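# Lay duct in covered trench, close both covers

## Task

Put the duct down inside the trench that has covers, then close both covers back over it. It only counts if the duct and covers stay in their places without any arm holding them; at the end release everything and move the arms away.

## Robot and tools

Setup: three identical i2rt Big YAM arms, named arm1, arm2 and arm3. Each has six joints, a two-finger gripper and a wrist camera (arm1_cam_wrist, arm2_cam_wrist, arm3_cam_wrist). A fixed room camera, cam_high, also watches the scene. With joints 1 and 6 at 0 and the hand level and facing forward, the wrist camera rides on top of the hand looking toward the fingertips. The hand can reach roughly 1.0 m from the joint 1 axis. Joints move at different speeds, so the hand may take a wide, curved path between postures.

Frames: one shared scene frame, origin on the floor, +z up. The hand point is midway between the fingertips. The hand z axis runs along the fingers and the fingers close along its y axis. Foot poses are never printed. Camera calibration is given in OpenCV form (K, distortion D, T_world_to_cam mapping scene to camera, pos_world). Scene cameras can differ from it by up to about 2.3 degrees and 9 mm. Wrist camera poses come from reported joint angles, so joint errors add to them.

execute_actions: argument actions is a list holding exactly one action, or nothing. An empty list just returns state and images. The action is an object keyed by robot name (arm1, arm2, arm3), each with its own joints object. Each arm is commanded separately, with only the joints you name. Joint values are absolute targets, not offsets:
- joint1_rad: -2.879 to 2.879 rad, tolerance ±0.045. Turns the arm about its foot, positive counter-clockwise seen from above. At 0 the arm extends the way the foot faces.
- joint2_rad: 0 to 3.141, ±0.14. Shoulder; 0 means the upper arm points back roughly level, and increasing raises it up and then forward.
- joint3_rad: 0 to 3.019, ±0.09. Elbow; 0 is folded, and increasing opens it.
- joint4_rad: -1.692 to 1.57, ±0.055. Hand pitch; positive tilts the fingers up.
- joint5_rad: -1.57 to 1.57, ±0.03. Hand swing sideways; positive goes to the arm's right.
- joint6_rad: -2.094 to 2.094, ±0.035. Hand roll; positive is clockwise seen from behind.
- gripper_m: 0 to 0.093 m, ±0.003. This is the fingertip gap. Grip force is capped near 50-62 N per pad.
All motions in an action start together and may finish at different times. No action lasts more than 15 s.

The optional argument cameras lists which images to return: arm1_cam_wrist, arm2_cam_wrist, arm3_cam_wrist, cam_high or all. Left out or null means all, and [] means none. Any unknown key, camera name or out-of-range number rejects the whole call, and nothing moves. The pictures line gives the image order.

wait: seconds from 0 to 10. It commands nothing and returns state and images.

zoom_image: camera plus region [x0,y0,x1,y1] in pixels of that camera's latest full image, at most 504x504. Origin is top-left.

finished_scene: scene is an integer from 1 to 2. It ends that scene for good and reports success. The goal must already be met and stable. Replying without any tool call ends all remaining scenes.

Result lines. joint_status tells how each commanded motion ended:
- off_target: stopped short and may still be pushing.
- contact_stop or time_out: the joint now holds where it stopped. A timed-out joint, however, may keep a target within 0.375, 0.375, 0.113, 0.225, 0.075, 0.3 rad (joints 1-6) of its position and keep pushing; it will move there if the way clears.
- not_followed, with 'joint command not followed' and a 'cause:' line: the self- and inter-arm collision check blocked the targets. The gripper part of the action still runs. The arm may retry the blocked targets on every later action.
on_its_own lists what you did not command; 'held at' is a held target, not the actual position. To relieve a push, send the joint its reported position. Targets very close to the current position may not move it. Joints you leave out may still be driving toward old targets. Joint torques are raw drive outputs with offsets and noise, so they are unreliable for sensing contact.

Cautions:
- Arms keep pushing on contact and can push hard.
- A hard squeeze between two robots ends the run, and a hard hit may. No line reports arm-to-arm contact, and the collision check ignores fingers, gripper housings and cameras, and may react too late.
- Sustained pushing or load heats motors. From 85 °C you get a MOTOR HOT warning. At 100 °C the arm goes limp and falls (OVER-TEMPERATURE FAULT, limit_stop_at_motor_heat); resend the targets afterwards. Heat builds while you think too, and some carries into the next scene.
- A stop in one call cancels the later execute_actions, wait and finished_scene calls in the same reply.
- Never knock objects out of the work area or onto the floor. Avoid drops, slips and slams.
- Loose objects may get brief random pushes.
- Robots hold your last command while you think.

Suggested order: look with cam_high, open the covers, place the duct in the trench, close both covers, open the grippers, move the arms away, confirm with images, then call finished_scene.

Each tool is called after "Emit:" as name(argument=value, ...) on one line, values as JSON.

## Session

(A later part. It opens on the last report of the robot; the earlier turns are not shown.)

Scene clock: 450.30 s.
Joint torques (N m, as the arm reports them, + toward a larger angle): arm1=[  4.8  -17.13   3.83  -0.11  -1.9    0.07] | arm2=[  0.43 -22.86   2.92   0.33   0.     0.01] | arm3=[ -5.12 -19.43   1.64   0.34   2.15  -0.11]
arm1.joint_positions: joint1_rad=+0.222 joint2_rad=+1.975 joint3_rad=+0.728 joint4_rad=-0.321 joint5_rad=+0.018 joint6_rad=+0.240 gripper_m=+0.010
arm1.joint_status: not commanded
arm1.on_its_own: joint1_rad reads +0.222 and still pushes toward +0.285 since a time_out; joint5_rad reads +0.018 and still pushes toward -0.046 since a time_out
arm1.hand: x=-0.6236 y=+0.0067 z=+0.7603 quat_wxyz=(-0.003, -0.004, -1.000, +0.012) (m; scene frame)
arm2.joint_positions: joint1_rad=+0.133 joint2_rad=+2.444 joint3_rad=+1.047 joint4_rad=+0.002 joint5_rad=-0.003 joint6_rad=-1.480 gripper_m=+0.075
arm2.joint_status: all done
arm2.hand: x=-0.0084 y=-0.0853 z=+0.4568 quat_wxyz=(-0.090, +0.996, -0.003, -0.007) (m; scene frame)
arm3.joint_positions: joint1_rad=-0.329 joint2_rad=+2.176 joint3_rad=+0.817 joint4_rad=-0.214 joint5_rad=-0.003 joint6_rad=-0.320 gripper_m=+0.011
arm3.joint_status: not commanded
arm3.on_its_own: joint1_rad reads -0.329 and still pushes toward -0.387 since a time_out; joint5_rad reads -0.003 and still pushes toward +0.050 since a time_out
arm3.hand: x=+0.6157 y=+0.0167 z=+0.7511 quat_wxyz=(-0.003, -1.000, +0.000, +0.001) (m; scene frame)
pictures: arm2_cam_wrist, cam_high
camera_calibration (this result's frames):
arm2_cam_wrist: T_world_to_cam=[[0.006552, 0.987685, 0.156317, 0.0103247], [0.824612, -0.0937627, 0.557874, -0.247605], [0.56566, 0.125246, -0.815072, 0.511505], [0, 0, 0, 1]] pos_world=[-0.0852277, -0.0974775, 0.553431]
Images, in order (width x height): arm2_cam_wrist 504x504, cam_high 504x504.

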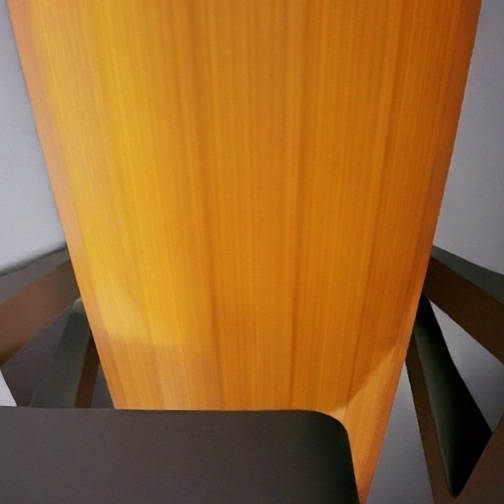

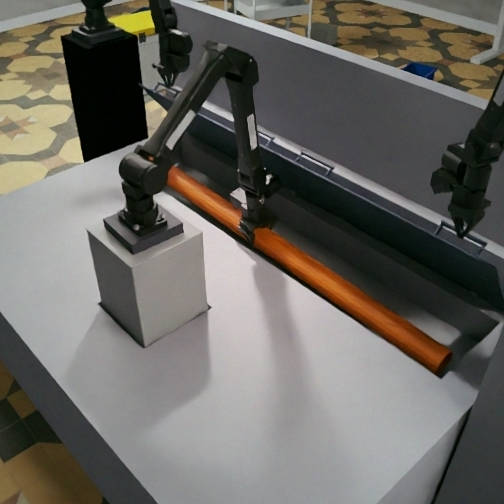

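Emit:
execute_actions(actions=[{"arm2": {"joints": {"joint2_rad": 2.485, "joint3_rad": 1.186, "joint4_rad": -0.11}}}], cameras=["cam_high", "arm2_cam_wrist"])

Scene clock: 454.30 s.
Joint torques (N m, as the arm reports them, + toward a larger angle): arm1=[  4.77 -17.15   3.82  -0.1   -1.89   0.06] | arm2=[  0.11 -22.54   2.58  -0.1   -0.02   0.02] | arm3=[ -5.09 -19.34   1.65   0.35   2.16  -0.11]
arm1.joint_positions: joint1_rad=+0.222 joint2_rad=+1.975 joint3_rad=+0.728 joint4_rad=-0.321 joint5_rad=+0.018 joint6_rad=+0.240 gripper_m=+0.010
arm1.joint_status: not commanded
arm1.on_its_own: joint1_rad reads +0.222 and still pushes toward +0.285 since a time_out; joint5_rad reads +0.018 and still pushes toward -0.046 since a time_out
arm1.hand: x=-0.6236 y=+0.0067 z=+0.7603 quat_wxyz=(-0.003, -0.004, -1.000, +0.012) (m; scene frame)
arm2.joint_positions: joint1_rad=+0.133 joint2_rad=+2.546 joint3_rad=+1.166 joint4_rad=-0.104 joint5_rad=-0.003 joint6_rad=-1.480 gripper_m=+0.075
arm2.joint_status: all done
arm2.hand: x=-0.0085 y=-0.0825 z=+0.4203 quat_wxyz=(-0.046, +0.999, -0.003, -0.004) (m; scene frame)
arm3.joint_positions: joint1_rad=-0.329 joint2_rad=+2.176 joint3_rad=+0.817 joint4_rad=-0.214 joint5_rad=-0.003 joint6_rad=-0.320 gripper_m=+0.011
arm3.joint_status: not commanded
arm3.on_its_own: joint1_rad reads -0.329 and still pushes toward -0.387 since a time_out; joint5_rad reads -0.003 and still pushes toward +0.050 since a time_out
arm3.hand: x=+0.6157 y=+0.0167 z=+0.7511 quat_wxyz=(-0.003, -1.000, +0.000, +0.001) (m; scene frame)
pictures: arm2_cam_wrist, cam_high
camera_calibration (this result's frames):
arm2_cam_wrist: T_world_to_cam=[[0.00605289, 0.997614, 0.0687727, 0.0508725], [0.820352, -0.0442814, 0.570143, -0.227976], [0.571828, 0.0529668, -0.818662, 0.477004], [0, 0, 0, 1]] pos_world=[-0.0860512, -0.0861116, 0.516986]
Images, in order (width x height): arm2_cam_wrist 504x504, cam_high 504x504.

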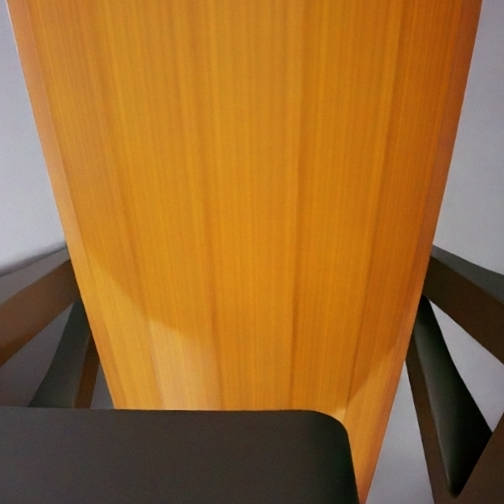

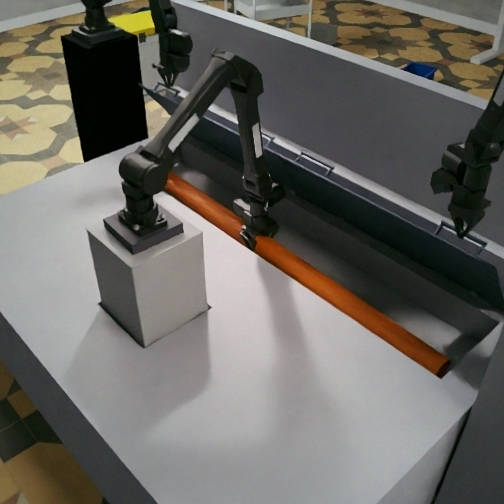

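Emit:
execute_actions(actions=[{"arm2": {"joints": {"joint2_rad": 2.542, "joint3_rad": 1.242, "joint4_rad": -0.145}}}], cameras=["cam_high", "arm2_cam_wrist"])

Scene clock: 456.93 s.
Joint torques (N m, as the arm reports them, + toward a larger angle): arm1=[  4.79 -17.23   3.82  -0.08  -1.9    0.06] | arm2=[  0.07 -22.61   2.83  -0.2    0.     0.  ] | arm3=[ -5.   -19.44   1.65   0.38   2.15  -0.11]
arm1.joint_positions: joint1_rad=+0.222 joint2_rad=+1.975 joint3_rad=+0.728 joint4_rad=-0.321 joint5_rad=+0.018 joint6_rad=+0.240 gripper_m=+0.010
arm1.joint_status: not commanded
arm1.on_its_own: joint1_rad reads +0.222 and still pushes toward +0.285 since a time_out; joint5_rad reads +0.018 and still pushes toward -0.046 since a time_out
arm1.hand: x=-0.6236 y=+0.0067 z=+0.7603 quat_wxyz=(-0.003, -0.004, -1.000, +0.012) (m; scene frame)
arm2.joint_positions: joint1_rad=+0.133 joint2_rad=+2.596 joint3_rad=+1.220 joint4_rad=-0.135 joint5_rad=-0.003 joint6_rad=-1.480 gripper_m=+0.075
arm2.joint_status: all done
arm2.hand: x=-0.0087 y=-0.0800 z=+0.4023 quat_wxyz=(-0.033, +0.999, -0.003, -0.002) (m; scene frame)
arm3.joint_positions: joint1_rad=-0.329 joint2_rad=+2.176 joint3_rad=+0.817 joint4_rad=-0.214 joint5_rad=-0.003 joint6_rad=-0.320 gripper_m=+0.011
arm3.joint_status: not commanded
arm3.on_its_own: joint1_rad reads -0.329 and still pushes toward -0.387 since a time_out; joint5_rad reads -0.003 and still pushes toward +0.050 since a time_out
arm3.hand: x=+0.6157 y=+0.0167 z=+0.7511 quat_wxyz=(-0.003, -1.000, +0.000, +0.001) (m; scene frame)
pictures: arm2_cam_wrist, cam_high
camera_calibration (this result's frames):
arm2_cam_wrist: T_world_to_cam=[[0.00603221, 0.99909, 0.0422218, 0.0604167], [0.819053, -0.0291594, 0.572976, -0.217478], [0.573686, 0.0311256, -0.818484, 0.460485], [0, 0, 0, 1]] pos_world=[-0.0864119, -0.0810361, 0.498958]
Images, in order (width x height): arm2_cam_wrist 504x504, cam_high 504x504.

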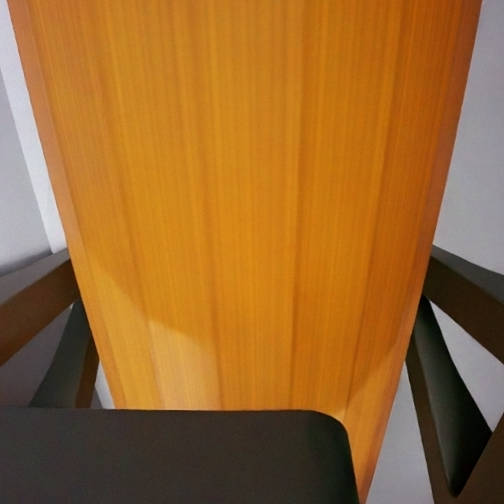

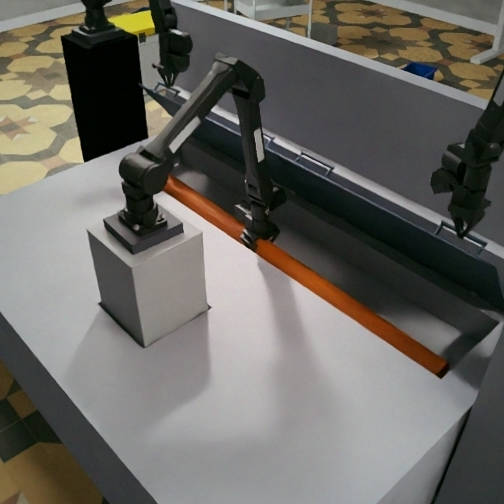

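Emit:
execute_actions(actions=[{"arm2": {"joints": {"joint2_rad": 2.575, "joint3_rad": 1.263}}}], cameras=["cam_high", "arm2_cam_wrist"])

Scene clock: 460.20 s.
Joint torques (N m, as the arm reports them, + toward a larger angle): arm1=[  4.75 -17.03   3.81  -0.08  -1.9    0.07] | arm2=[ -0.14 -23.04   3.    -0.35  -0.04   0.02] | arm3=[ -5.01 -19.29   1.59   0.34   2.15  -0.1 ]
arm1.joint_positions: joint1_rad=+0.222 joint2_rad=+1.975 joint3_rad=+0.728 joint4_rad=-0.321 joint5_rad=+0.018 joint6_rad=+0.240 gripper_m=+0.010
arm1.joint_status: not commanded
arm1.on_its_own: joint1_rad reads +0.222 and still pushes toward +0.285 since a time_out; joint5_rad reads +0.018 and still pushes toward -0.046 since a time_out
arm1.hand: x=-0.6236 y=+0.0067 z=+0.7603 quat_wxyz=(-0.003, -0.004, -1.000, +0.012) (m; scene frame)
arm2.joint_positions: joint1_rad=+0.133 joint2_rad=+2.627 joint3_rad=+1.240 joint4_rad=-0.135 joint5_rad=-0.003 joint6_rad=-1.480 gripper_m=+0.075
arm2.joint_status: all done
arm2.hand: x=-0.0084 y=-0.0827 z=+0.3904 quat_wxyz=(-0.028, +1.000, -0.003, -0.002) (m; scene frame)
arm3.joint_positions: joint1_rad=-0.329 joint2_rad=+2.176 joint3_rad=+0.817 joint4_rad=-0.214 joint5_rad=-0.003 joint6_rad=-0.320 gripper_m=+0.011
arm3.joint_status: not commanded
arm3.on_its_own: joint1_rad reads -0.329 and still pushes toward -0.387 since a time_out; joint5_rad reads -0.003 and still pushes toward +0.050 since a time_out
arm3.hand: x=+0.6157 y=+0.0167 z=+0.7511 quat_wxyz=(-0.003, -1.000, +0.000, +0.001) (m; scene frame)
pictures: arm2_cam_wrist, cam_high
camera_calibration (this result's frames):
arm2_cam_wrist: T_world_to_cam=[[0.00604131, 0.999495, 0.0312124, 0.0679716], [0.818514, -0.0228733, 0.574031, -0.21082], [0.574455, 0.0220798, -0.818238, 0.449769], [0, 0, 0, 1]] pos_world=[-0.0862235, -0.0826902, 0.486913]
Images, in order (width x height): arm2_cam_wrist 504x504, cam_high 504x504.

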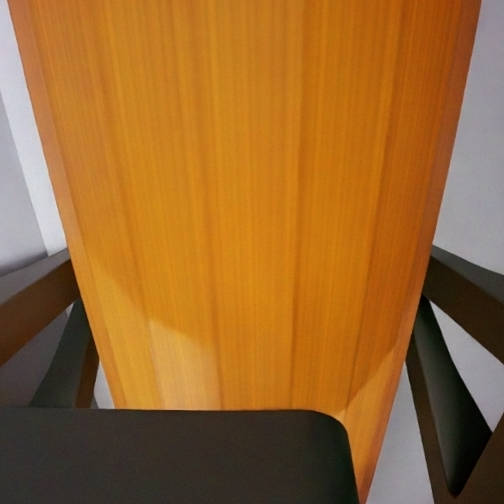

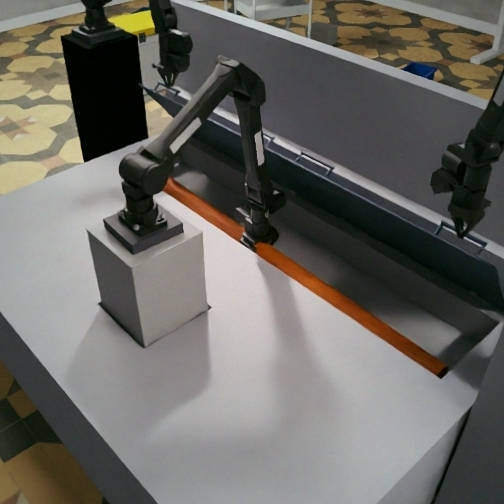

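Emit:
execute_actions(actions=[{"arm2": {"joints": {"joint2_rad": 2.608, "joint3_rad": 1.284, "joint4_rad": -0.115}}}], cameras=["cam_high", "arm2_cam_wrist"])

Scene clock: 463.63 s.
Joint torques (N m, as the arm reports them, + toward a larger angle): arm1=[  4.84 -17.2    3.8   -0.09  -1.89   0.06] | arm2=[  0.04 -22.22   2.67   1.05  -0.09  -0.02] | arm3=[ -5.07 -19.42   1.64   0.34   2.15  -0.11]
arm1.joint_positions: joint1_rad=+0.222 joint2_rad=+1.975 joint3_rad=+0.728 joint4_rad=-0.321 joint5_rad=+0.018 joint6_rad=+0.240 gripper_m=+0.010
arm1.joint_status: not commanded
arm1.on_its_own: joint1_rad reads +0.222 and still pushes toward +0.285 since a time_out; joint5_rad reads +0.018 and still pushes toward -0.046 since a time_out
arm1.hand: x=-0.6236 y=+0.0067 z=+0.7603 quat_wxyz=(-0.003, -0.004, -1.000, +0.012) (m; scene frame)
arm2.joint_positions: joint1_rad=+0.133 joint2_rad=+2.658 joint3_rad=+1.262 joint4_rad=-0.131 joint5_rad=-0.001 joint6_rad=-1.481 gripper_m=+0.075
arm2.joint_status: all done
arm2.hand: x=-0.0080 y=-0.0830 z=+0.3783 quat_wxyz=(-0.026, +1.000, -0.002, -0.001) (m; scene frame)
arm3.joint_positions: joint1_rad=-0.329 joint2_rad=+2.176 joint3_rad=+0.817 joint4_rad=-0.214 joint5_rad=-0.003 joint6_rad=-0.320 gripper_m=+0.011
arm3.joint_status: not commanded
arm3.on_its_own: joint1_rad reads -0.329 and still pushes toward -0.387 since a time_out; joint5_rad reads -0.003 and still pushes toward +0.050 since a time_out
arm3.hand: x=+0.6157 y=+0.0167 z=+0.7511 quat_wxyz=(-0.003, -1.000, +0.000, +0.001) (m; scene frame)
pictures: arm2_cam_wrist, cam_high
camera_calibration (this result's frames):
arm2_cam_wrist: T_world_to_cam=[[0.00456769, 0.999619, 0.0272112, 0.0701276], [0.817201, -0.0194145, 0.576026, -0.20472], [0.576335, 0.0196059, -0.816979, 0.439027], [0, 0, 0, 1]] pos_world=[-0.0860493, -0.082683, 0.474692]
Images, in order (width x height): arm2_cam_wrist 504x504, cam_high 504x504.

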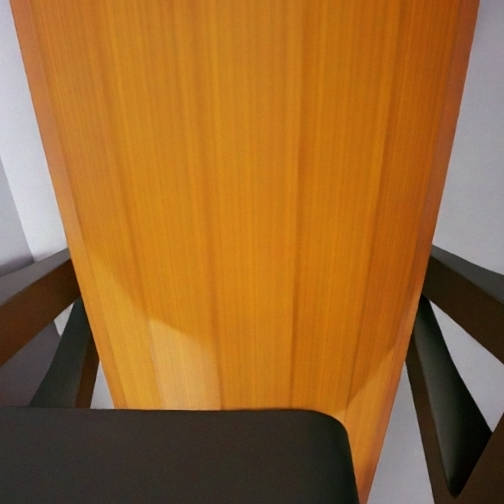

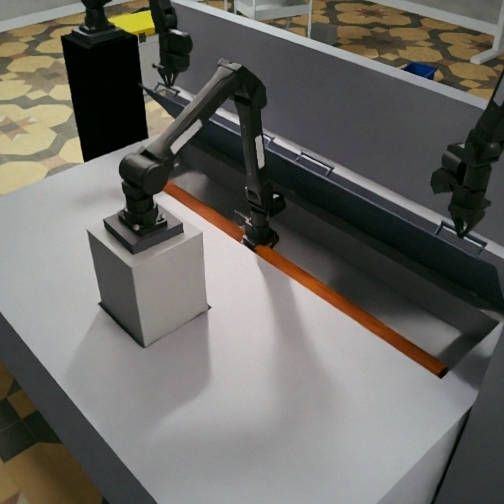

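Emit:
execute_actions(actions=[{"arm2": {"joints": {"joint2_rad": 2.635, "joint3_rad": 1.302}}}], cameras=["cam_high", "arm2_cam_wrist"])

Scene clock: 465.63 s.
Joint torques (N m, as the arm reports them, + toward a larger angle): arm1=[  4.69 -17.18   3.83  -0.08  -1.9    0.07] | arm2=[  0.38 -20.53   3.79   0.72  -0.08   0.01] | arm3=[ -4.98 -19.4    1.65   0.39   2.16  -0.11]
arm1.joint_positions: joint1_rad=+0.222 joint2_rad=+1.975 joint3_rad=+0.728 joint4_rad=-0.321 joint5_rad=+0.018 joint6_rad=+0.240 gripper_m=+0.010
arm1.joint_status: not commanded
arm1.on_its_own: joint1_rad reads +0.222 and still pushes toward +0.285 since a time_out; joint5_rad reads +0.018 and still pushes toward -0.046 since a time_out
arm1.hand: x=-0.6236 y=+0.0067 z=+0.7603 quat_wxyz=(-0.003, -0.004, -1.000, +0.012) (m; scene frame)
arm2.joint_positions: joint1_rad=+0.133 joint2_rad=+2.659 joint3_rad=+1.264 joint4_rad=-0.131 joint5_rad=-0.001 joint6_rad=-1.481 gripper_m=+0.075
arm2.joint_status: all done
arm2.hand: x=-0.0080 y=-0.0829 z=+0.3779 quat_wxyz=(-0.026, +1.000, -0.002, -0.001) (m; scene frame)
arm3.joint_positions: joint1_rad=-0.329 joint2_rad=+2.176 joint3_rad=+0.817 joint4_rad=-0.214 joint5_rad=-0.003 joint6_rad=-0.320 gripper_m=+0.011
arm3.joint_status: not commanded
arm3.on_its_own: joint1_rad reads -0.329 and still pushes toward -0.387 since a time_out; joint5_rad reads -0.003 and still pushes toward +0.050 since a time_out
arm3.hand: x=+0.6157 y=+0.0167 z=+0.7511 quat_wxyz=(-0.003, -1.000, +0.000, +0.001) (m; scene frame)
pictures: arm2_cam_wrist, cam_high
camera_calibration (this result's frames):
arm2_cam_wrist: T_world_to_cam=[[0.00456769, 0.999619, 0.0272112, 0.0700044], [0.817201, -0.0194145, 0.576026, -0.204468], [0.576335, 0.0196059, -0.816979, 0.438688], [0, 0, 0, 1]] pos_world=[-0.0860591, -0.0825482, 0.474273]
Images, in order (width x height): arm2_cam_wrist 504x504, cam_high 504x504.

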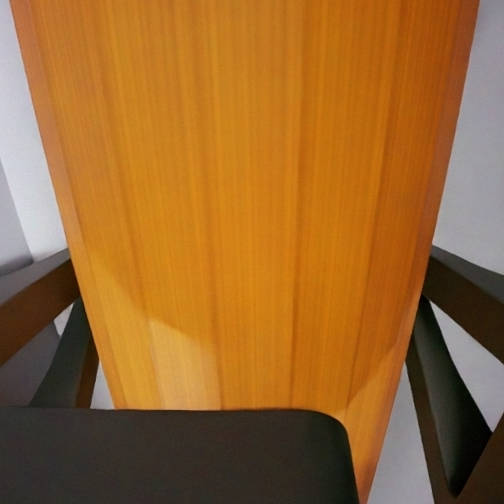

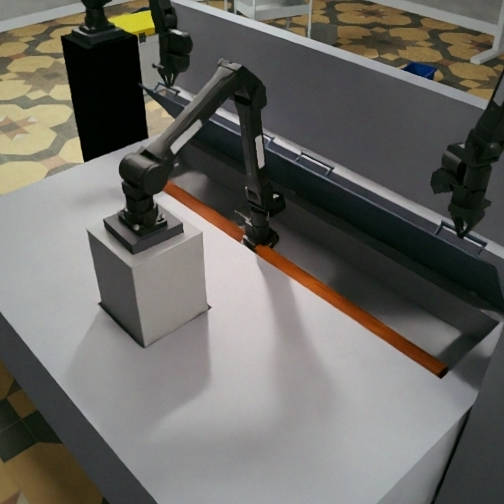

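Emit:
execute_actions(actions=[{"arm2": {"joints": {"joint2_rad": 2.662, "joint3_rad": 1.285, "joint4_rad": -0.131}}}], cameras=["cam_high", "arm2_cam_wrist"])

Scene clock: 468.47 s.
Joint torques (N m, as the arm reports them, + toward a larger angle): arm1=[  4.8  -17.09   3.78  -0.11  -1.9    0.06] | arm2=[  0.29 -18.27   2.59   0.08  -0.08   0.03] | arm3=[ -5.11 -19.42   1.62   0.39   2.15  -0.11]
arm1.joint_positions: joint1_rad=+0.222 joint2_rad=+1.975 joint3_rad=+0.728 joint4_rad=-0.321 joint5_rad=+0.018 joint6_rad=+0.240 gripper_m=+0.010
arm1.joint_status: not commanded
arm1.on_its_own: joint1_rad reads +0.222 and still pushes toward +0.285 since a time_out; joint5_rad reads +0.018 and still pushes toward -0.046 since a time_out
arm1.hand: x=-0.6236 y=+0.0067 z=+0.7603 quat_wxyz=(-0.003, -0.004, -1.000, +0.012) (m; scene frame)
arm2.joint_positions: joint1_rad=+0.133 joint2_rad=+2.660 joint3_rad=+1.264 joint4_rad=-0.131 joint5_rad=-0.001 joint6_rad=-1.481 gripper_m=+0.075
arm2.joint_status: all done
arm2.hand: x=-0.0079 y=-0.0834 z=+0.3774 quat_wxyz=(-0.025, +1.000, -0.002, -0.001) (m; scene frame)
arm3.joint_positions: joint1_rad=-0.329 joint2_rad=+2.176 joint3_rad=+0.817 joint4_rad=-0.214 joint5_rad=-0.003 joint6_rad=-0.320 gripper_m=+0.011
arm3.joint_status: not commanded
arm3.on_its_own: joint1_rad reads -0.329 and still pushes toward -0.387 since a time_out; joint5_rad reads -0.003 and still pushes toward +0.050 since a time_out
arm3.hand: x=+0.6157 y=+0.0167 z=+0.7511 quat_wxyz=(-0.003, -1.000, +0.000, +0.001) (m; scene frame)
pictures: arm2_cam_wrist, cam_high
camera_calibration (this result's frames):
arm2_cam_wrist: T_world_to_cam=[[0.00456961, 0.99965, 0.0260717, 0.0710246], [0.817145, -0.0187612, 0.576127, -0.20421], [0.576414, 0.0186717, -0.816944, 0.438162], [0, 0, 0, 1]] pos_world=[-0.0860175, -0.0830122, 0.473753]
Images, in order (width x height): arm2_cam_wrist 504x504, cam_high 504x504.

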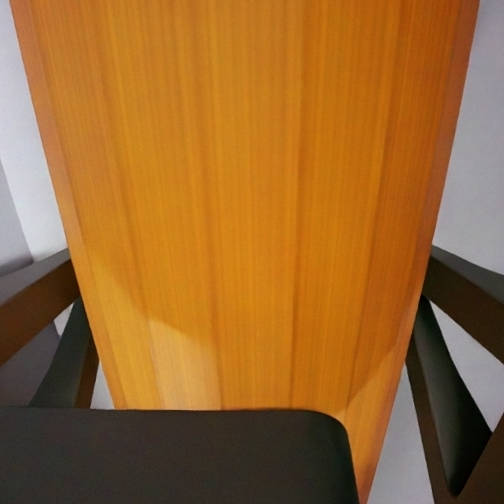

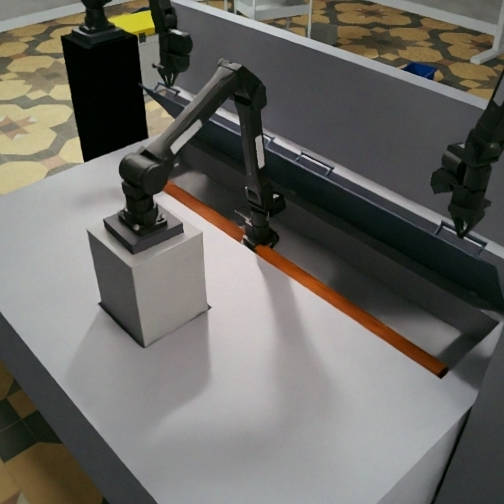

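Emit:
execute_actions(actions=[{"arm2": {"joints": {"gripper_m": 0.093}}}], cameras=["cam_high", "arm2_cam_wrist"])

Scene clock: 469.93 s.
Joint torques (N m, as the arm reports them, + toward a larger angle): arm1=[  4.74 -17.13   3.8   -0.12  -1.88   0.06] | arm2=[  0.36 -18.67   2.19   0.09  -0.08   0.  ] | arm3=[ -5.13 -19.49   1.62   0.36   2.15  -0.11]
arm1.joint_positions: joint1_rad=+0.222 joint2_rad=+1.975 joint3_rad=+0.728 joint4_rad=-0.321 joint5_rad=+0.018 joint6_rad=+0.240 gripper_m=+0.010
arm1.joint_status: not commanded
arm1.on_its_own: joint1_rad reads +0.222 and still pushes toward +0.285 since a time_out; joint5_rad reads +0.018 and still pushes toward -0.046 since a time_out
arm1.hand: x=-0.6236 y=+0.0067 z=+0.7603 quat_wxyz=(-0.003, -0.004, -1.000, +0.012) (m; scene frame)
arm2.joint_positions: joint1_rad=+0.133 joint2_rad=+2.660 joint3_rad=+1.274 joint4_rad=-0.131 joint5_rad=-0.001 joint6_rad=-1.481 gripper_m=+0.093
arm2.joint_status: all done
arm2.hand: x=-0.0085 y=-0.0771 z=+0.3783 quat_wxyz=(-0.030, +1.000, -0.002, -0.001) (m; scene frame)
arm3.joint_positions: joint1_rad=-0.329 joint2_rad=+2.176 joint3_rad=+0.817 joint4_rad=-0.214 joint5_rad=-0.003 joint6_rad=-0.320 gripper_m=+0.011
arm3.joint_status: not commanded
arm3.on_its_own: joint1_rad reads -0.329 and still pushes toward -0.387 since a time_out; joint5_rad reads -0.003 and still pushes toward +0.050 since a time_out
arm3.hand: x=+0.6157 y=+0.0167 z=+0.7511 quat_wxyz=(-0.003, -1.000, +0.000, +0.001) (m; scene frame)
pictures: arm2_cam_wrist, cam_high
camera_calibration (this result's frames):
arm2_cam_wrist: T_world_to_cam=[[0.00455631, 0.99933, 0.0363253, 0.0607313], [0.817649, -0.0246359, 0.57519, -0.204236], [0.575699, 0.0270806, -0.817213, 0.439806], [0, 0, 0, 1]] pos_world=[-0.0864792, -0.0776324, 0.474684]
Images, in order (width x height): arm2_cam_wrist 504x504, cam_high 504x504.

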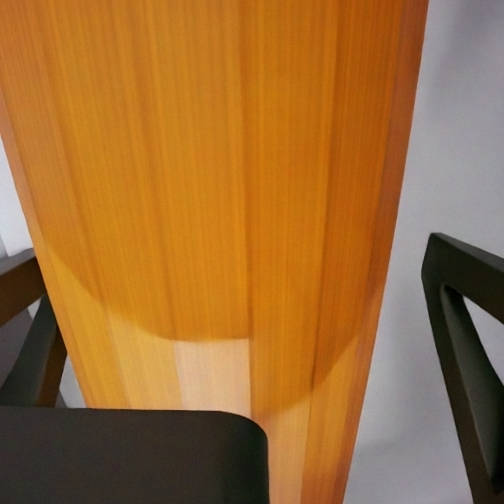

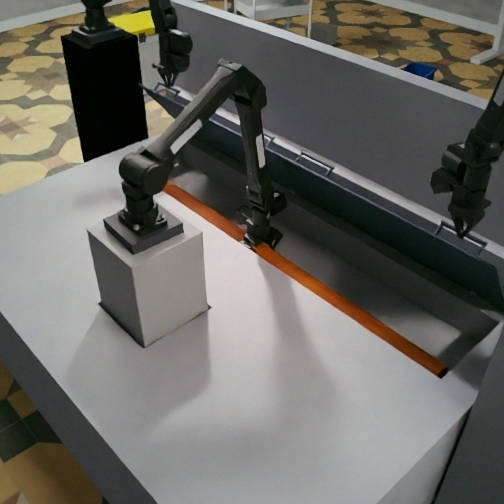

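Emit:
execute_actions(actions=[{"arm2": {"joints": {"joint2_rad": 2.54, "joint3_rad": 1.166, "joint4_rad": -0.104}}}], cameras=["cam_high", "arm2_cam_wrist"])

Scene clock: 473.40 s.
Joint torques (N m, as the arm reports them, + toward a larger angle): arm1=[  4.85 -17.2    3.8   -0.09  -1.9    0.07] | arm2=[  0.23 -18.17   1.39   0.26  -0.05   0.07] | arm3=[ -5.09 -19.34   1.64   0.36   2.15  -0.11]
arm1.joint_positions: joint1_rad=+0.222 joint2_rad=+1.975 joint3_rad=+0.728 joint4_rad=-0.321 joint5_rad=+0.018 joint6_rad=+0.240 gripper_m=+0.010
arm1.joint_status: not commanded
arm1.on_its_own: joint1_rad reads +0.222 and still pushes toward +0.285 since a time_out; joint5_rad reads +0.018 and still pushes toward -0.046 since a time_out
arm1.hand: x=-0.6236 y=+0.0067 z=+0.7603 quat_wxyz=(-0.003, -0.004, -1.000, +0.012) (m; scene frame)
arm2.joint_positions: joint1_rad=+0.133 joint2_rad=+2.551 joint3_rad=+1.168 joint4_rad=-0.105 joint5_rad=-0.002 joint6_rad=-1.485 gripper_m=+0.093
arm2.joint_status: all done
arm2.hand: x=-0.0083 y=-0.0839 z=+0.4182 quat_wxyz=(-0.044, +0.999, +0.000, -0.003) (m; scene frame)
arm3.joint_positions: joint1_rad=-0.329 joint2_rad=+2.176 joint3_rad=+0.817 joint4_rad=-0.214 joint5_rad=-0.003 joint6_rad=-0.320 gripper_m=+0.011
arm3.joint_status: not commanded
arm3.on_its_own: joint1_rad reads -0.329 and still pushes toward -0.387 since a time_out; joint5_rad reads -0.003 and still pushes toward +0.050 since a time_out
arm3.hand: x=+0.6157 y=+0.0167 z=+0.7511 quat_wxyz=(-0.003, -1.000, +0.000, +0.001) (m; scene frame)
pictures: arm2_cam_wrist, cam_high
camera_calibration (this result's frames):
arm2_cam_wrist: T_world_to_cam=[[0.000725165, 0.997904, 0.0647043, 0.0540643], [0.819655, -0.0376595, 0.571619, -0.227141], [0.572858, 0.0526207, -0.817964, 0.474931], [0, 0, 0, 1]] pos_world=[-0.0859298, -0.0874962, 0.514817]
Images, in order (width x height): arm2_cam_wrist 504x504, cam_high 504x504.

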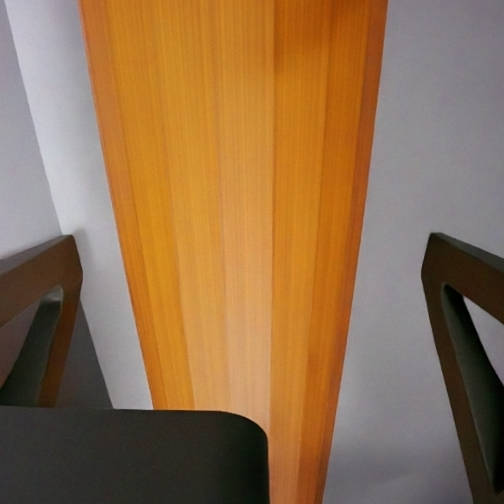

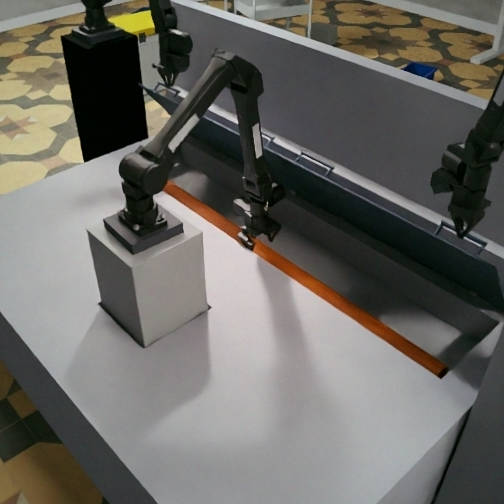

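Emit:
execute_actions(actions=[{"arm2": {"joints": {"joint2_rad": 2.325, "joint3_rad": 0.925, "joint4_rad": 0.065}}}], cameras=["cam_high"])

Emit:
execute_actions(actions=[{"arm2": {"joints": {"joint2_rad": 2.15, "joint3_rad": 0.80, "joint4_rad": 0.0}}}], cameras=["cam_high"])

Scene clock: 476.50 s.
Joint torques (N m, as the arm reports them, + toward a larger angle): arm1=[  4.71 -17.19   3.84  -0.12  -1.89   0.06] | arm2=[  0.42 -16.24   1.27   1.09  -0.01   0.07] | arm3=[ -5.01 -19.39   1.62   0.38   2.15  -0.11]
arm1.joint_positions: joint1_rad=+0.222 joint2_rad=+1.975 joint3_rad=+0.728 joint4_rad=-0.321 joint5_rad=+0.018 joint6_rad=+0.240 gripper_m=+0.010
arm1.joint_status: not commanded
arm1.on_its_own: joint1_rad reads +0.222 and still pushes toward +0.285 since a time_out; joint5_rad reads +0.018 and still pushes toward -0.046 since a time_out
arm1.hand: x=-0.6236 y=+0.0067 z=+0.7603 quat_wxyz=(-0.003, -0.004, -1.000, +0.012) (m; scene frame)
arm2.joint_positions: joint1_rad=+0.133 joint2_rad=+2.332 joint3_rad=+0.927 joint4_rad=+0.048 joint5_rad=-0.002 joint6_rad=-1.487 gripper_m=+0.093
arm2.joint_status: all done
arm2.hand: x=-0.0070 y=-0.1021 z=+0.4944 quat_wxyz=(-0.110, +0.994, +0.001, -0.008) (m; scene frame)
arm3.joint_positions: joint1_rad=-0.329 joint2_rad=+2.176 joint3_rad=+0.817 joint4_rad=-0.214 joint5_rad=-0.003 joint6_rad=-0.320 gripper_m=+0.011
arm3.joint_status: not commanded
arm3.on_its_own: joint1_rad reads -0.329 and still pushes toward -0.387 since a time_out; joint5_rad reads -0.003 and still pushes toward +0.050 since a time_out
arm3.hand: x=+0.6157 y=+0.0167 z=+0.7511 quat_wxyz=(-0.003, -1.000, +0.000, +0.001) (m; scene frame)
pictures: cam_high
Images, in order (width x height): cam_high 504x504.

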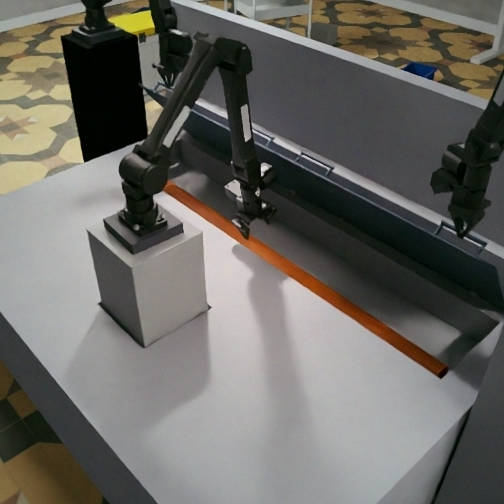

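Scene clock: 477.50 s.
Joint torques (N m, as the arm reports them, + toward a larger angle): arm1=[  4.76 -17.26   3.8   -0.11  -1.89   0.06] | arm2=[  0.13 -15.2    2.08   0.18  -0.04   0.11] | arm3=[ -5.04 -19.44   1.64   0.36   2.15  -0.11]
arm1.joint_positions: joint1_rad=+0.222 joint2_rad=+1.975 joint3_rad=+0.728 joint4_rad=-0.321 joint5_rad=+0.018 joint6_rad=+0.240 gripper_m=+0.010
arm1.joint_status: not commanded
arm1.on_its_own: joint1_rad reads +0.222 and still pushes toward +0.285 since a time_out; joint5_rad reads +0.018 and still pushes toward -0.046 since a time_out
arm1.hand: x=-0.6236 y=+0.0067 z=+0.7603 quat_wxyz=(-0.003, -0.004, -1.000, +0.012) (m; scene frame)
arm2.joint_positions: joint1_rad=+0.133 joint2_rad=+2.160 joint3_rad=+0.795 joint4_rad=+0.009 joint5_rad=-0.002 joint6_rad=-1.487 gripper_m=+0.093
arm2.joint_status: all done
arm2.hand: x=-0.0047 y=-0.1305 z=+0.5469 quat_wxyz=(-0.111, +0.994, +0.001, -0.008) (m; scene frame)
arm3.joint_positions: joint1_rad=-0.329 joint2_rad=+2.176 joint3_rad=+0.817 joint4_rad=-0.214 joint5_rad=-0.003 joint6_rad=-0.320 gripper_m=+0.011
arm3.joint_status: not commanded
arm3.on_its_own: joint1_rad reads -0.329 and still pushes toward -0.387 since a time_out; joint5_rad reads -0.003 and still pushes toward +0.050 since a time_out
arm3.hand: x=+0.6157 y=+0.0167 z=+0.7511 quat_wxyz=(-0.003, -1.000, +0.000, +0.001) (m; scene frame)
pictures: cam_high
Images, in order (width x height): cam_high 504x504.

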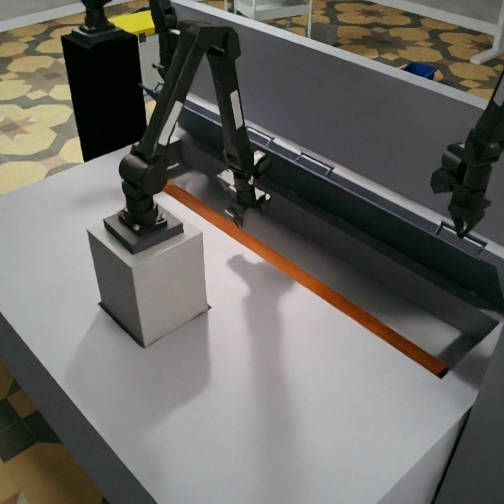

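Emit:
execute_actions(actions=[{"arm2": {"joints": {"joint3_rad": 0.62, "joint4_rad": -0.1, "gripper_m": 0.04}}}], cameras=[])

Emit:
execute_actions(actions=[{"arm2": {"joints": {"joint2_rad": 1.8, "joint3_rad": 0.5, "joint4_rad": -0.2}}}], cameras=[])

Emit:
execute_actions(actions=[{"arm2": {"joints": {"joint2_rad": 1.4, "joint3_rad": 0.3, "joint4_rad": -0.35}}, "arm1": {"joints": {"joint1_rad": 0.20, "joint2_rad": 1.99, "joint3_rad": 0.725, "joint4_rad": -0.27, "joint5_rad": -0.04, "joint6_rad": 0.197}}, "arm3": {"joints": {"joint1_rad": -0.30, "joint2_rad": 2.195, "joint3_rad": 0.815, "joint4_rad": -0.155, "joint5_rad": 0.04, "joint6_rad": -0.271}}}], cameras=["cam_high"])

Scene clock: 489.47 s.
Joint torques (N m, as the arm reports them, + toward a larger angle): arm1=[  4.75 -17.23   3.82  -0.13  -1.9    0.06] | arm2=[  0.47 -13.02   0.27  -0.34  -0.06   0.07] | arm3=[ -5.09 -19.38   1.64   0.37   2.15  -0.11]
arm1.joint_positions: joint1_rad=+0.222 joint2_rad=+1.975 joint3_rad=+0.728 joint4_rad=-0.321 joint5_rad=+0.018 joint6_rad=+0.240 gripper_m=+0.010
arm1.joint_status: not commanded
arm1.on_its_own: joint1_rad reads +0.222 and still pushes toward +0.285 since a time_out; joint5_rad reads +0.018 and still pushes toward -0.046 since a time_out
arm1.hand: x=-0.6236 y=+0.0067 z=+0.7603 quat_wxyz=(-0.003, -0.004, -1.000, +0.012) (m; scene frame)
arm2.joint_positions: joint1_rad=+0.133 joint2_rad=+2.160 joint3_rad=+0.617 joint4_rad=-0.093 joint5_rad=-0.002 joint6_rad=-1.487 gripper_m=+0.040
arm2.joint_status: all done
arm2.hand: x=+0.0069 y=-0.2664 z=+0.5330 quat_wxyz=(+0.029, +1.000, +0.000, +0.004) (m; scene frame)
arm3.joint_positions: joint1_rad=-0.329 joint2_rad=+2.176 joint3_rad=+0.817 joint4_rad=-0.214 joint5_rad=-0.003 joint6_rad=-0.320 gripper_m=+0.011
arm3.joint_status: not commanded
arm3.on_its_own: joint1_rad reads -0.329 and still pushes toward -0.387 since a time_out; joint5_rad reads -0.003 and still pushes toward +0.050 since a time_out
arm3.hand: x=+0.6157 y=+0.0167 z=+0.7511 quat_wxyz=(-0.003, -1.000, +0.000, +0.001) (m; scene frame)
pictures: none
No camera images: the call's "cameras" was empty. Leave "cameras" out to get every camera's image.

Scene clock: 490.57 s.
Joint torques (N m, as the arm reports them, + toward a larger angle): arm1=[  4.72 -17.18   3.8   -0.06  -1.89   0.06] | arm2=[  0.48 -10.67   2.06  -0.11  -0.02   0.08] | arm3=[ -5.08 -19.4    1.61   0.37   2.15  -0.11]
arm1.joint_positions: joint1_rad=+0.222 joint2_rad=+1.975 joint3_rad=+0.728 joint4_rad=-0.321 joint5_rad=+0.018 joint6_rad=+0.240 gripper_m=+0.010
arm1.joint_status: not commanded
arm1.on_its_own: joint1_rad reads +0.222 and still pushes toward +0.285 since a time_out; joint5_rad reads +0.018 and still pushes toward -0.046 since a time_out
arm1.hand: x=-0.6236 y=+0.0067 z=+0.7603 quat_wxyz=(-0.003, -0.004, -1.000, +0.012) (m; scene frame)
arm2.joint_positions: joint1_rad=+0.133 joint2_rad=+1.803 joint3_rad=+0.497 joint4_rad=-0.192 joint5_rad=-0.002 joint6_rad=-1.487 gripper_m=+0.040
arm2.joint_status: all done
arm2.hand: x=+0.0057 y=-0.2571 z=+0.6222 quat_wxyz=(-0.040, +0.999, +0.000, -0.002) (m; scene frame)
arm3.joint_positions: joint1_rad=-0.329 joint2_rad=+2.176 joint3_rad=+0.817 joint4_rad=-0.214 joint5_rad=-0.003 joint6_rad=-0.320 gripper_m=+0.011
arm3.joint_status: not commanded
arm3.on_its_own: joint1_rad reads -0.329 and still pushes toward -0.387 since a time_out; joint5_rad reads -0.003 and still pushes toward +0.050 since a time_out
arm3.hand: x=+0.6157 y=+0.0167 z=+0.7511 quat_wxyz=(-0.003, -1.000, +0.000, +0.001) (m; scene frame)
pictures: none
No camera images: the call's "cameras" was empty. Leave "cameras" out to get every camera's image.

Scene clock: 492.37 s.
Joint torques (N m, as the arm reports them, + toward a larger angle): arm1=[  3.24 -17.08   2.32   0.73  -1.82   0.01] | arm2=[ 0.08 -5.79  4.08 -0.07 -0.04  0.07] | arm3=[ -3.57 -19.22   1.22   0.49   1.96  -0.06]
arm1.joint_positions: joint1_rad=+0.159 joint2_rad=+2.019 joint3_rad=+0.723 joint4_rad=-0.274 joint5_rad=+0.022 joint6_rad=+0.194 gripper_m=+0.010
arm1.joint_status: joint5_rad time_out (moved +0.004 of -0.058); the others done
arm1.on_its_own: joint5_rad reads +0.022 and still pushes toward -0.040 since a time_out
arm1.hand: x=-0.6233 y=-0.0167 z=+0.7457 quat_wxyz=(-0.002, -0.013, -1.000, +0.014) (m; scene frame)
arm2.joint_positions: joint1_rad=+0.133 joint2_rad=+1.407 joint3_rad=+0.288 joint4_rad=-0.341 joint5_rad=-0.002 joint6_rad=-1.487 gripper_m=+0.040
arm2.joint_status: all done
arm2.hand: x=+0.0117 y=-0.3292 z=+0.6793 quat_wxyz=(-0.059, +0.998, +0.001, -0.004) (m; scene frame)
arm3.joint_positions: joint1_rad=-0.261 joint2_rad=+2.226 joint3_rad=+0.810 joint4_rad=-0.158 joint5_rad=-0.008 joint6_rad=-0.263 gripper_m=+0.011
arm3.joint_status: joint5_rad time_out (moved -0.005 of +0.043); the others done
arm3.on_its_own: joint5_rad reads -0.008 and still pushes toward +0.040 since a time_out
arm3.hand: x=+0.6159 y=-0.0107 z=+0.7335 quat_wxyz=(-0.005, -1.000, -0.006, +0.001) (m; scene frame)
pictures: cam_high
Images, in order (width x height): cam_high 504x504.

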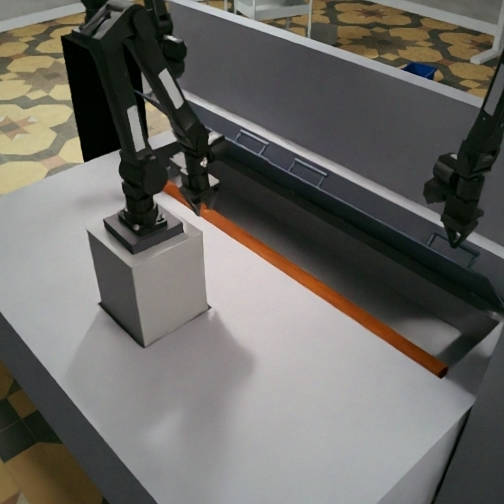

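Emit:
execute_actions(actions=[{"arm1": {"joints": {"joint1_rad": 0.09, "joint2_rad": 2.115, "joint3_rad": 0.755, "joint4_rad": -0.16, "joint6_rad": 0.07}}, "arm3": {"joints": {"joint1_rad": -0.195, "joint2_rad": 2.315, "joint3_rad": 0.855, "joint4_rad": -0.06, "joint6_rad": -0.15}}}], cameras=["cam_high"])

Scene clock: 497.30 s.
Joint torques (N m, as the arm reports them, + toward a larger angle): arm1=[  4.82 -17.51   2.83   0.61  -1.86   0.  ] | arm2=[ 0.23 -5.77  4.08 -0.09 -0.03  0.08] | arm3=[ -5.35 -20.22   1.17   0.83   2.43  -0.09]
arm1.joint_positions: joint1_rad=+0.027 joint2_rad=+2.144 joint3_rad=+0.736 joint4_rad=-0.162 joint5_rad=+0.022 joint6_rad=+0.068 gripper_m=+0.010
arm1.joint_status: joint1_rad time_out (moved -0.132 of -0.069); the others done
arm1.on_its_own: joint1_rad reads +0.027 and still pushes toward +0.090 since a time_out; joint5_rad reads +0.022 and still pushes toward -0.040 since a time_out
arm1.hand: x=-0.6241 y=-0.0636 z=+0.7060 quat_wxyz=(+0.000, -0.016, -1.000, +0.015) (m; scene frame)
arm2.joint_positions: joint1_rad=+0.133 joint2_rad=+1.407 joint3_rad=+0.288 joint4_rad=-0.341 joint5_rad=-0.002 joint6_rad=-1.487 gripper_m=+0.040
arm2.joint_status: not commanded
arm2.hand: x=+0.0117 y=-0.3292 z=+0.6793 quat_wxyz=(-0.059, +0.998, +0.001, -0.004) (m; scene frame)
arm3.joint_positions: joint1_rad=-0.135 joint2_rad=+2.352 joint3_rad=+0.840 joint4_rad=-0.071 joint5_rad=-0.020 joint6_rad=-0.140 gripper_m=+0.011
arm3.joint_status: joint1_rad off_target (ended at -0.135, target -0.195); the others done
arm3.on_its_own: joint5_rad reads -0.020 and still pushes toward +0.040 since a time_out
arm3.hand: x=+0.6155 y=-0.0588 z=+0.6917 quat_wxyz=(-0.012, -1.000, -0.007, -0.003) (m; scene frame)
pictures: cam_high
Images, in order (width x height): cam_high 504x504.

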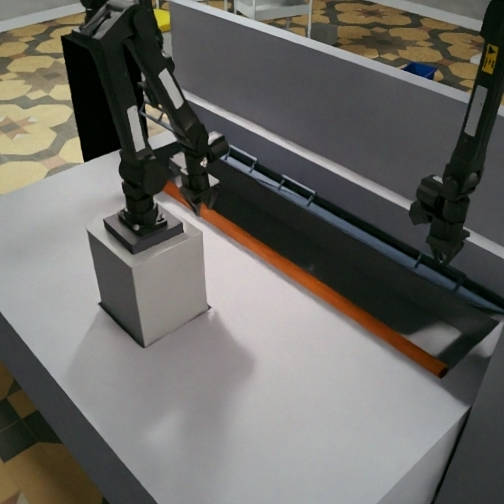

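Emit:
execute_actions(actions=[{"arm1": {"joints": {"joint1_rad": -0.03, "joint2_rad": 2.257, "joint3_rad": 0.80, "joint4_rad": -0.045, "joint6_rad": -0.06}}, "arm3": {"joints": {"joint1_rad": -0.075, "joint2_rad": 2.449, "joint3_rad": 0.905, "joint4_rad": 0.04, "joint6_rad": -0.03}}}], cameras=["cam_high"])

Scene clock: 502.50 s.
Joint torques (N m, as the arm reports them, + toward a larger angle): arm1=[  4.64 -20.08   1.13   0.79  -1.77  -0.06] | arm2=[ 0.54 -5.64  4.12 -0.14 -0.02  0.05] | arm3=[ -5.   -22.42  -0.37   0.81   2.27  -0.08]
arm1.joint_positions: joint1_rad=-0.092 joint2_rad=+2.306 joint3_rad=+0.789 joint4_rad=-0.051 joint5_rad=+0.019 joint6_rad=-0.055 gripper_m=+0.010
arm1.joint_status: joint1_rad time_out (moved -0.119 of -0.057); the others done
arm1.on_its_own: joint1_rad reads -0.092 and still pushes toward -0.030 since a time_out; joint5_rad reads +0.019 and still pushes toward -0.040 since a time_out
arm1.hand: x=-0.6239 y=-0.1045 z=+0.6560 quat_wxyz=(-0.001, -0.014, -1.000, +0.014) (m; scene frame)
arm2.joint_positions: joint1_rad=+0.133 joint2_rad=+1.407 joint3_rad=+0.288 joint4_rad=-0.341 joint5_rad=-0.002 joint6_rad=-1.487 gripper_m=+0.040
arm2.joint_status: not commanded
arm2.hand: x=+0.0117 y=-0.3292 z=+0.6793 quat_wxyz=(-0.059, +0.998, +0.001, -0.004) (m; scene frame)
arm3.joint_positions: joint1_rad=-0.017 joint2_rad=+2.505 joint3_rad=+0.902 joint4_rad=+0.030 joint5_rad=-0.015 joint6_rad=-0.021 gripper_m=+0.011
arm3.joint_status: joint1_rad off_target (ended at -0.017, target -0.075); the others done
arm3.on_its_own: joint5_rad reads -0.015 and still pushes toward +0.040 since a time_out
arm3.hand: x=+0.6153 y=-0.1001 z=+0.6408 quat_wxyz=(-0.009, -1.000, -0.006, +0.000) (m; scene frame)
pictures: cam_high
Images, in order (width x height): cam_high 504x504.

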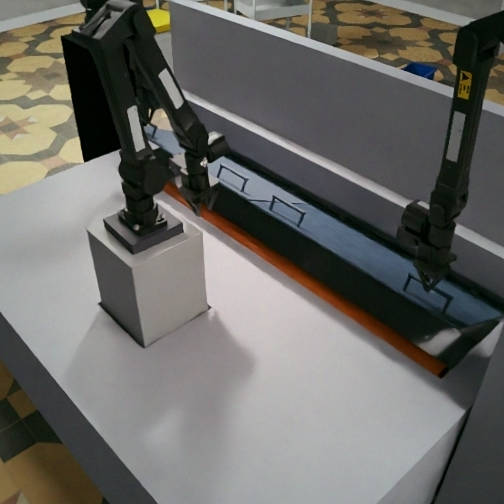

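Emit:
execute_actions(actions=[{"arm1": {"joints": {"joint1_rad": -0.13, "joint2_rad": 2.412, "joint3_rad": 0.878, "joint4_rad": 0.02, "joint6_rad": -0.15}}, "arm3": {"joints": {"joint1_rad": 0.02, "joint2_rad": 2.597, "joint3_rad": 0.99, "joint4_rad": 0.075, "joint6_rad": 0.06}}}], cameras=["cam_high"])

Scene clock: 509.03 s.
Joint torques (N m, as the arm reports them, + toward a larger angle): arm1=[  3.97 -22.17  -0.64   0.52  -1.53  -0.04] | arm2=[ 0.68 -5.94  4.2  -0.09 -0.04  0.09] | arm3=[ -4.39 -23.24  -1.98   0.28   2.12  -0.04]
arm1.joint_positions: joint1_rad=-0.181 joint2_rad=+2.472 joint3_rad=+0.881 joint4_rad=+0.020 joint5_rad=+0.011 joint6_rad=-0.148 gripper_m=+0.010
arm1.joint_status: joint1_rad time_out (moved -0.089 of -0.038); the others done
arm1.on_its_own: joint1_rad reads -0.181 and still pushes toward -0.130 since a time_out; joint5_rad reads +0.011 and still pushes toward -0.040 since a time_out
arm1.hand: x=-0.6233 y=-0.1352 z=+0.6020 quat_wxyz=(+0.002, -0.012, -1.000, +0.009) (m; scene frame)
arm2.joint_positions: joint1_rad=+0.133 joint2_rad=+1.407 joint3_rad=+0.288 joint4_rad=-0.341 joint5_rad=-0.002 joint6_rad=-1.487 gripper_m=+0.040
arm2.joint_status: not commanded
arm2.hand: x=+0.0117 y=-0.3292 z=+0.6793 quat_wxyz=(-0.059, +0.998, +0.001, -0.004) (m; scene frame)
arm3.joint_positions: joint1_rad=+0.069 joint2_rad=+2.657 joint3_rad=+1.003 joint4_rad=+0.076 joint5_rad=-0.011 joint6_rad=+0.066 gripper_m=+0.011
arm3.joint_status: joint1_rad off_target (ended at +0.069, target +0.020); the others done
arm3.on_its_own: joint5_rad reads -0.011 and still pushes toward +0.040 since a time_out
arm3.hand: x=+0.6154 y=-0.1301 z=+0.5878 quat_wxyz=(-0.007, -1.000, -0.006, -0.003) (m; scene frame)
pictures: cam_high
Images, in order (width x height): cam_high 504x504.

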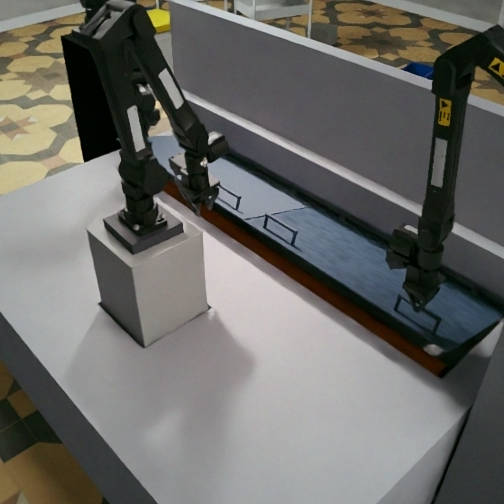

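Emit:
execute_actions(actions=[{"arm1": {"joints": {"joint1_rad": -0.205, "joint2_rad": 2.568, "joint3_rad": 0.945, "joint4_rad": 0.065, "joint6_rad": -0.21}}, "arm3": {"joints": {"joint1_rad": 0.10, "joint2_rad": 2.745, "joint3_rad": 1.075, "joint4_rad": 0.11, "joint6_rad": 0.125}}}], cameras=["cam_high"])

Scene clock: 515.73 s.
Joint torques (N m, as the arm reports them, + toward a larger angle): arm1=[  2.51 -21.52  -2.96  -0.24  -1.07  -0.06] | arm2=[ 0.64 -5.85  4.08 -0.09 -0.04  0.06] | arm3=[ -2.51 -22.86  -3.59  -0.26   1.39  -0.02]
arm1.joint_positions: joint1_rad=-0.237 joint2_rad=+2.618 joint3_rad=+0.969 joint4_rad=+0.083 joint5_rad=-0.003 joint6_rad=-0.206 gripper_m=+0.010
arm1.joint_status: all done
arm1.on_its_own: joint5_rad reads -0.003 and still pushes toward -0.040 since a time_out
arm1.hand: x=-0.6245 y=-0.1532 z=+0.5521 quat_wxyz=(-0.002, -0.011, -1.000, +0.003) (m; scene frame)
arm2.joint_positions: joint1_rad=+0.133 joint2_rad=+1.407 joint3_rad=+0.288 joint4_rad=-0.341 joint5_rad=-0.002 joint6_rad=-1.487 gripper_m=+0.040
arm2.joint_status: not commanded
arm2.hand: x=+0.0117 y=-0.3292 z=+0.6793 quat_wxyz=(-0.059, +0.998, +0.001, -0.004) (m; scene frame)
arm3.joint_positions: joint1_rad=+0.129 joint2_rad=+2.797 joint3_rad=+1.106 joint4_rad=+0.123 joint5_rad=+0.006 joint6_rad=+0.127 gripper_m=+0.011
arm3.joint_status: all done
arm3.on_its_own: joint5_rad reads +0.006 and still pushes toward +0.040 since a time_out
arm3.hand: x=+0.6163 y=-0.1486 z=+0.5368 quat_wxyz=(+0.002, -1.000, -0.006, +0.003) (m; scene frame)
pictures: cam_high
Images, in order (width x height): cam_high 504x504.

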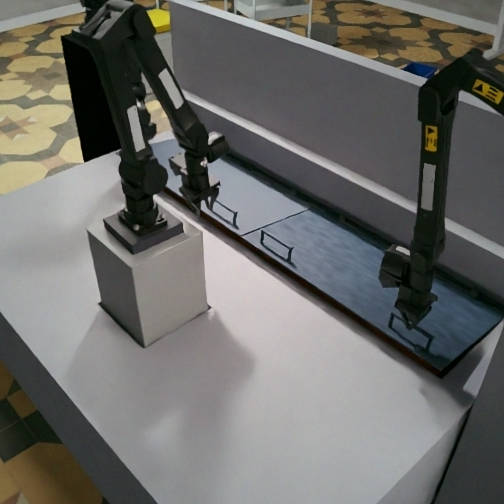

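Emit:
execute_actions(actions=[{"arm1": {"joints": {"joint1_rad": -0.228, "joint2_rad": 2.65, "joint3_rad": 1.01, "joint4_rad": 0.085, "joint5_rad": -0.02, "joint6_rad": -0.24}}, "arm3": {"joints": {"joint1_rad": 0.122, "joint2_rad": 2.823, "joint3_rad": 1.15, "joint4_rad": 0.108, "joint5_rad": 0.02, "joint6_rad": 0.15}}}], cameras=["cam_high"])

Scene clock: 519.47 s.
Joint torques (N m, as the arm reports them, + toward a larger angle): arm1=[  2.12 -22.04  -2.88  -0.07  -0.74  -0.1 ] | arm2=[ 0.09 -5.95  4.02 -0.09 -0.05  0.07] | arm3=[ -1.77 -22.73  -3.38  -0.29   1.04   0.06]
arm1.joint_positions: joint1_rad=-0.250 joint2_rad=+2.699 joint3_rad=+1.032 joint4_rad=+0.099 joint5_rad=+0.007 joint6_rad=-0.230 gripper_m=+0.010
arm1.joint_status: all done
arm1.hand: x=-0.6241 y=-0.1598 z=+0.5228 quat_wxyz=(+0.000, -0.005, -1.000, +0.008) (m; scene frame)
arm2.joint_positions: joint1_rad=+0.133 joint2_rad=+1.407 joint3_rad=+0.288 joint4_rad=-0.341 joint5_rad=-0.002 joint6_rad=-1.487 gripper_m=+0.040
arm2.joint_status: not commanded
arm2.hand: x=+0.0117 y=-0.3292 z=+0.6793 quat_wxyz=(-0.059, +0.998, +0.001, -0.004) (m; scene frame)
arm3.joint_positions: joint1_rad=+0.142 joint2_rad=+2.873 joint3_rad=+1.178 joint4_rad=+0.121 joint5_rad=-0.005 joint6_rad=+0.145 gripper_m=+0.011
arm3.joint_status: all done
arm3.hand: x=+0.6165 y=-0.1552 z=+0.5082 quat_wxyz=(-0.003, -1.000, -0.003, -0.001) (m; scene frame)
pictures: cam_high
Images, in order (width x height): cam_high 504x504.

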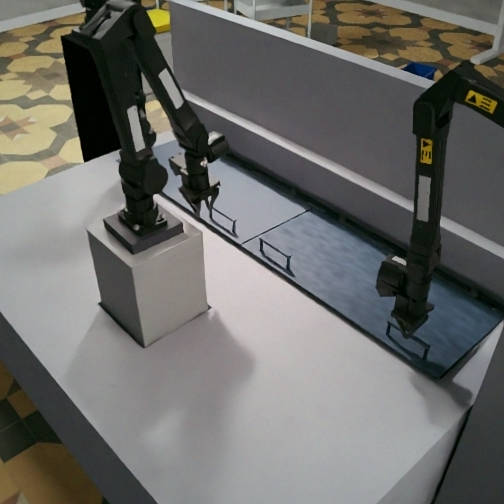

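Emit:
execute_actions(actions=[{"arm1": {"joints": {"joint1_rad": -0.243, "joint2_rad": 2.71, "joint3_rad": 1.055, "joint4_rad": 0.097, "joint5_rad": -0.01, "joint6_rad": -0.25}}, "arm3": {"joints": {"joint1_rad": 0.135, "joint2_rad": 2.875, "joint3_rad": 1.203, "joint4_rad": 0.107, "joint5_rad": 0.01, "joint6_rad": 0.165}}}], cameras=["cam_high"])

Scene clock: 521.80 s.
Joint torques (N m, as the arm reports them, + toward a larger angle): arm1=[  1.45 -19.86  -2.05   0.24  -0.46  -0.12] | arm2=[ 0.14 -5.87  4.05 -0.11 -0.04  0.1 ] | arm3=[ -1.04 -21.54  -2.17  -0.31   0.73   0.11]
arm1.joint_positions: joint1_rad=-0.256 joint2_rad=+2.739 joint3_rad=+1.066 joint4_rad=+0.104 joint5_rad=+0.009 joint6_rad=-0.238 gripper_m=+0.010
arm1.joint_status: all done
arm1.hand: x=-0.6241 y=-0.1625 z=+0.5082 quat_wxyz=(+0.001, -0.004, -1.000, +0.008) (m; scene frame)
arm2.joint_positions: joint1_rad=+0.133 joint2_rad=+1.407 joint3_rad=+0.288 joint4_rad=-0.341 joint5_rad=-0.002 joint6_rad=-1.487 gripper_m=+0.040
arm2.joint_status: not commanded
arm2.hand: x=+0.0117 y=-0.3292 z=+0.6793 quat_wxyz=(-0.059, +0.998, +0.001, -0.004) (m; scene frame)
arm3.joint_positions: joint1_rad=+0.147 joint2_rad=+2.910 joint3_rad=+1.215 joint4_rad=+0.120 joint5_rad=-0.008 joint6_rad=+0.154 gripper_m=+0.011
arm3.joint_status: all done
arm3.hand: x=+0.6161 y=-0.1576 z=+0.4940 quat_wxyz=(-0.005, -1.000, -0.001, -0.002) (m; scene frame)
pictures: cam_high
Images, in order (width x height): cam_high 504x504.

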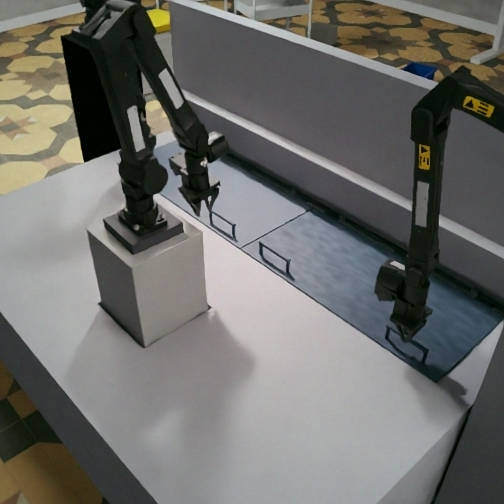

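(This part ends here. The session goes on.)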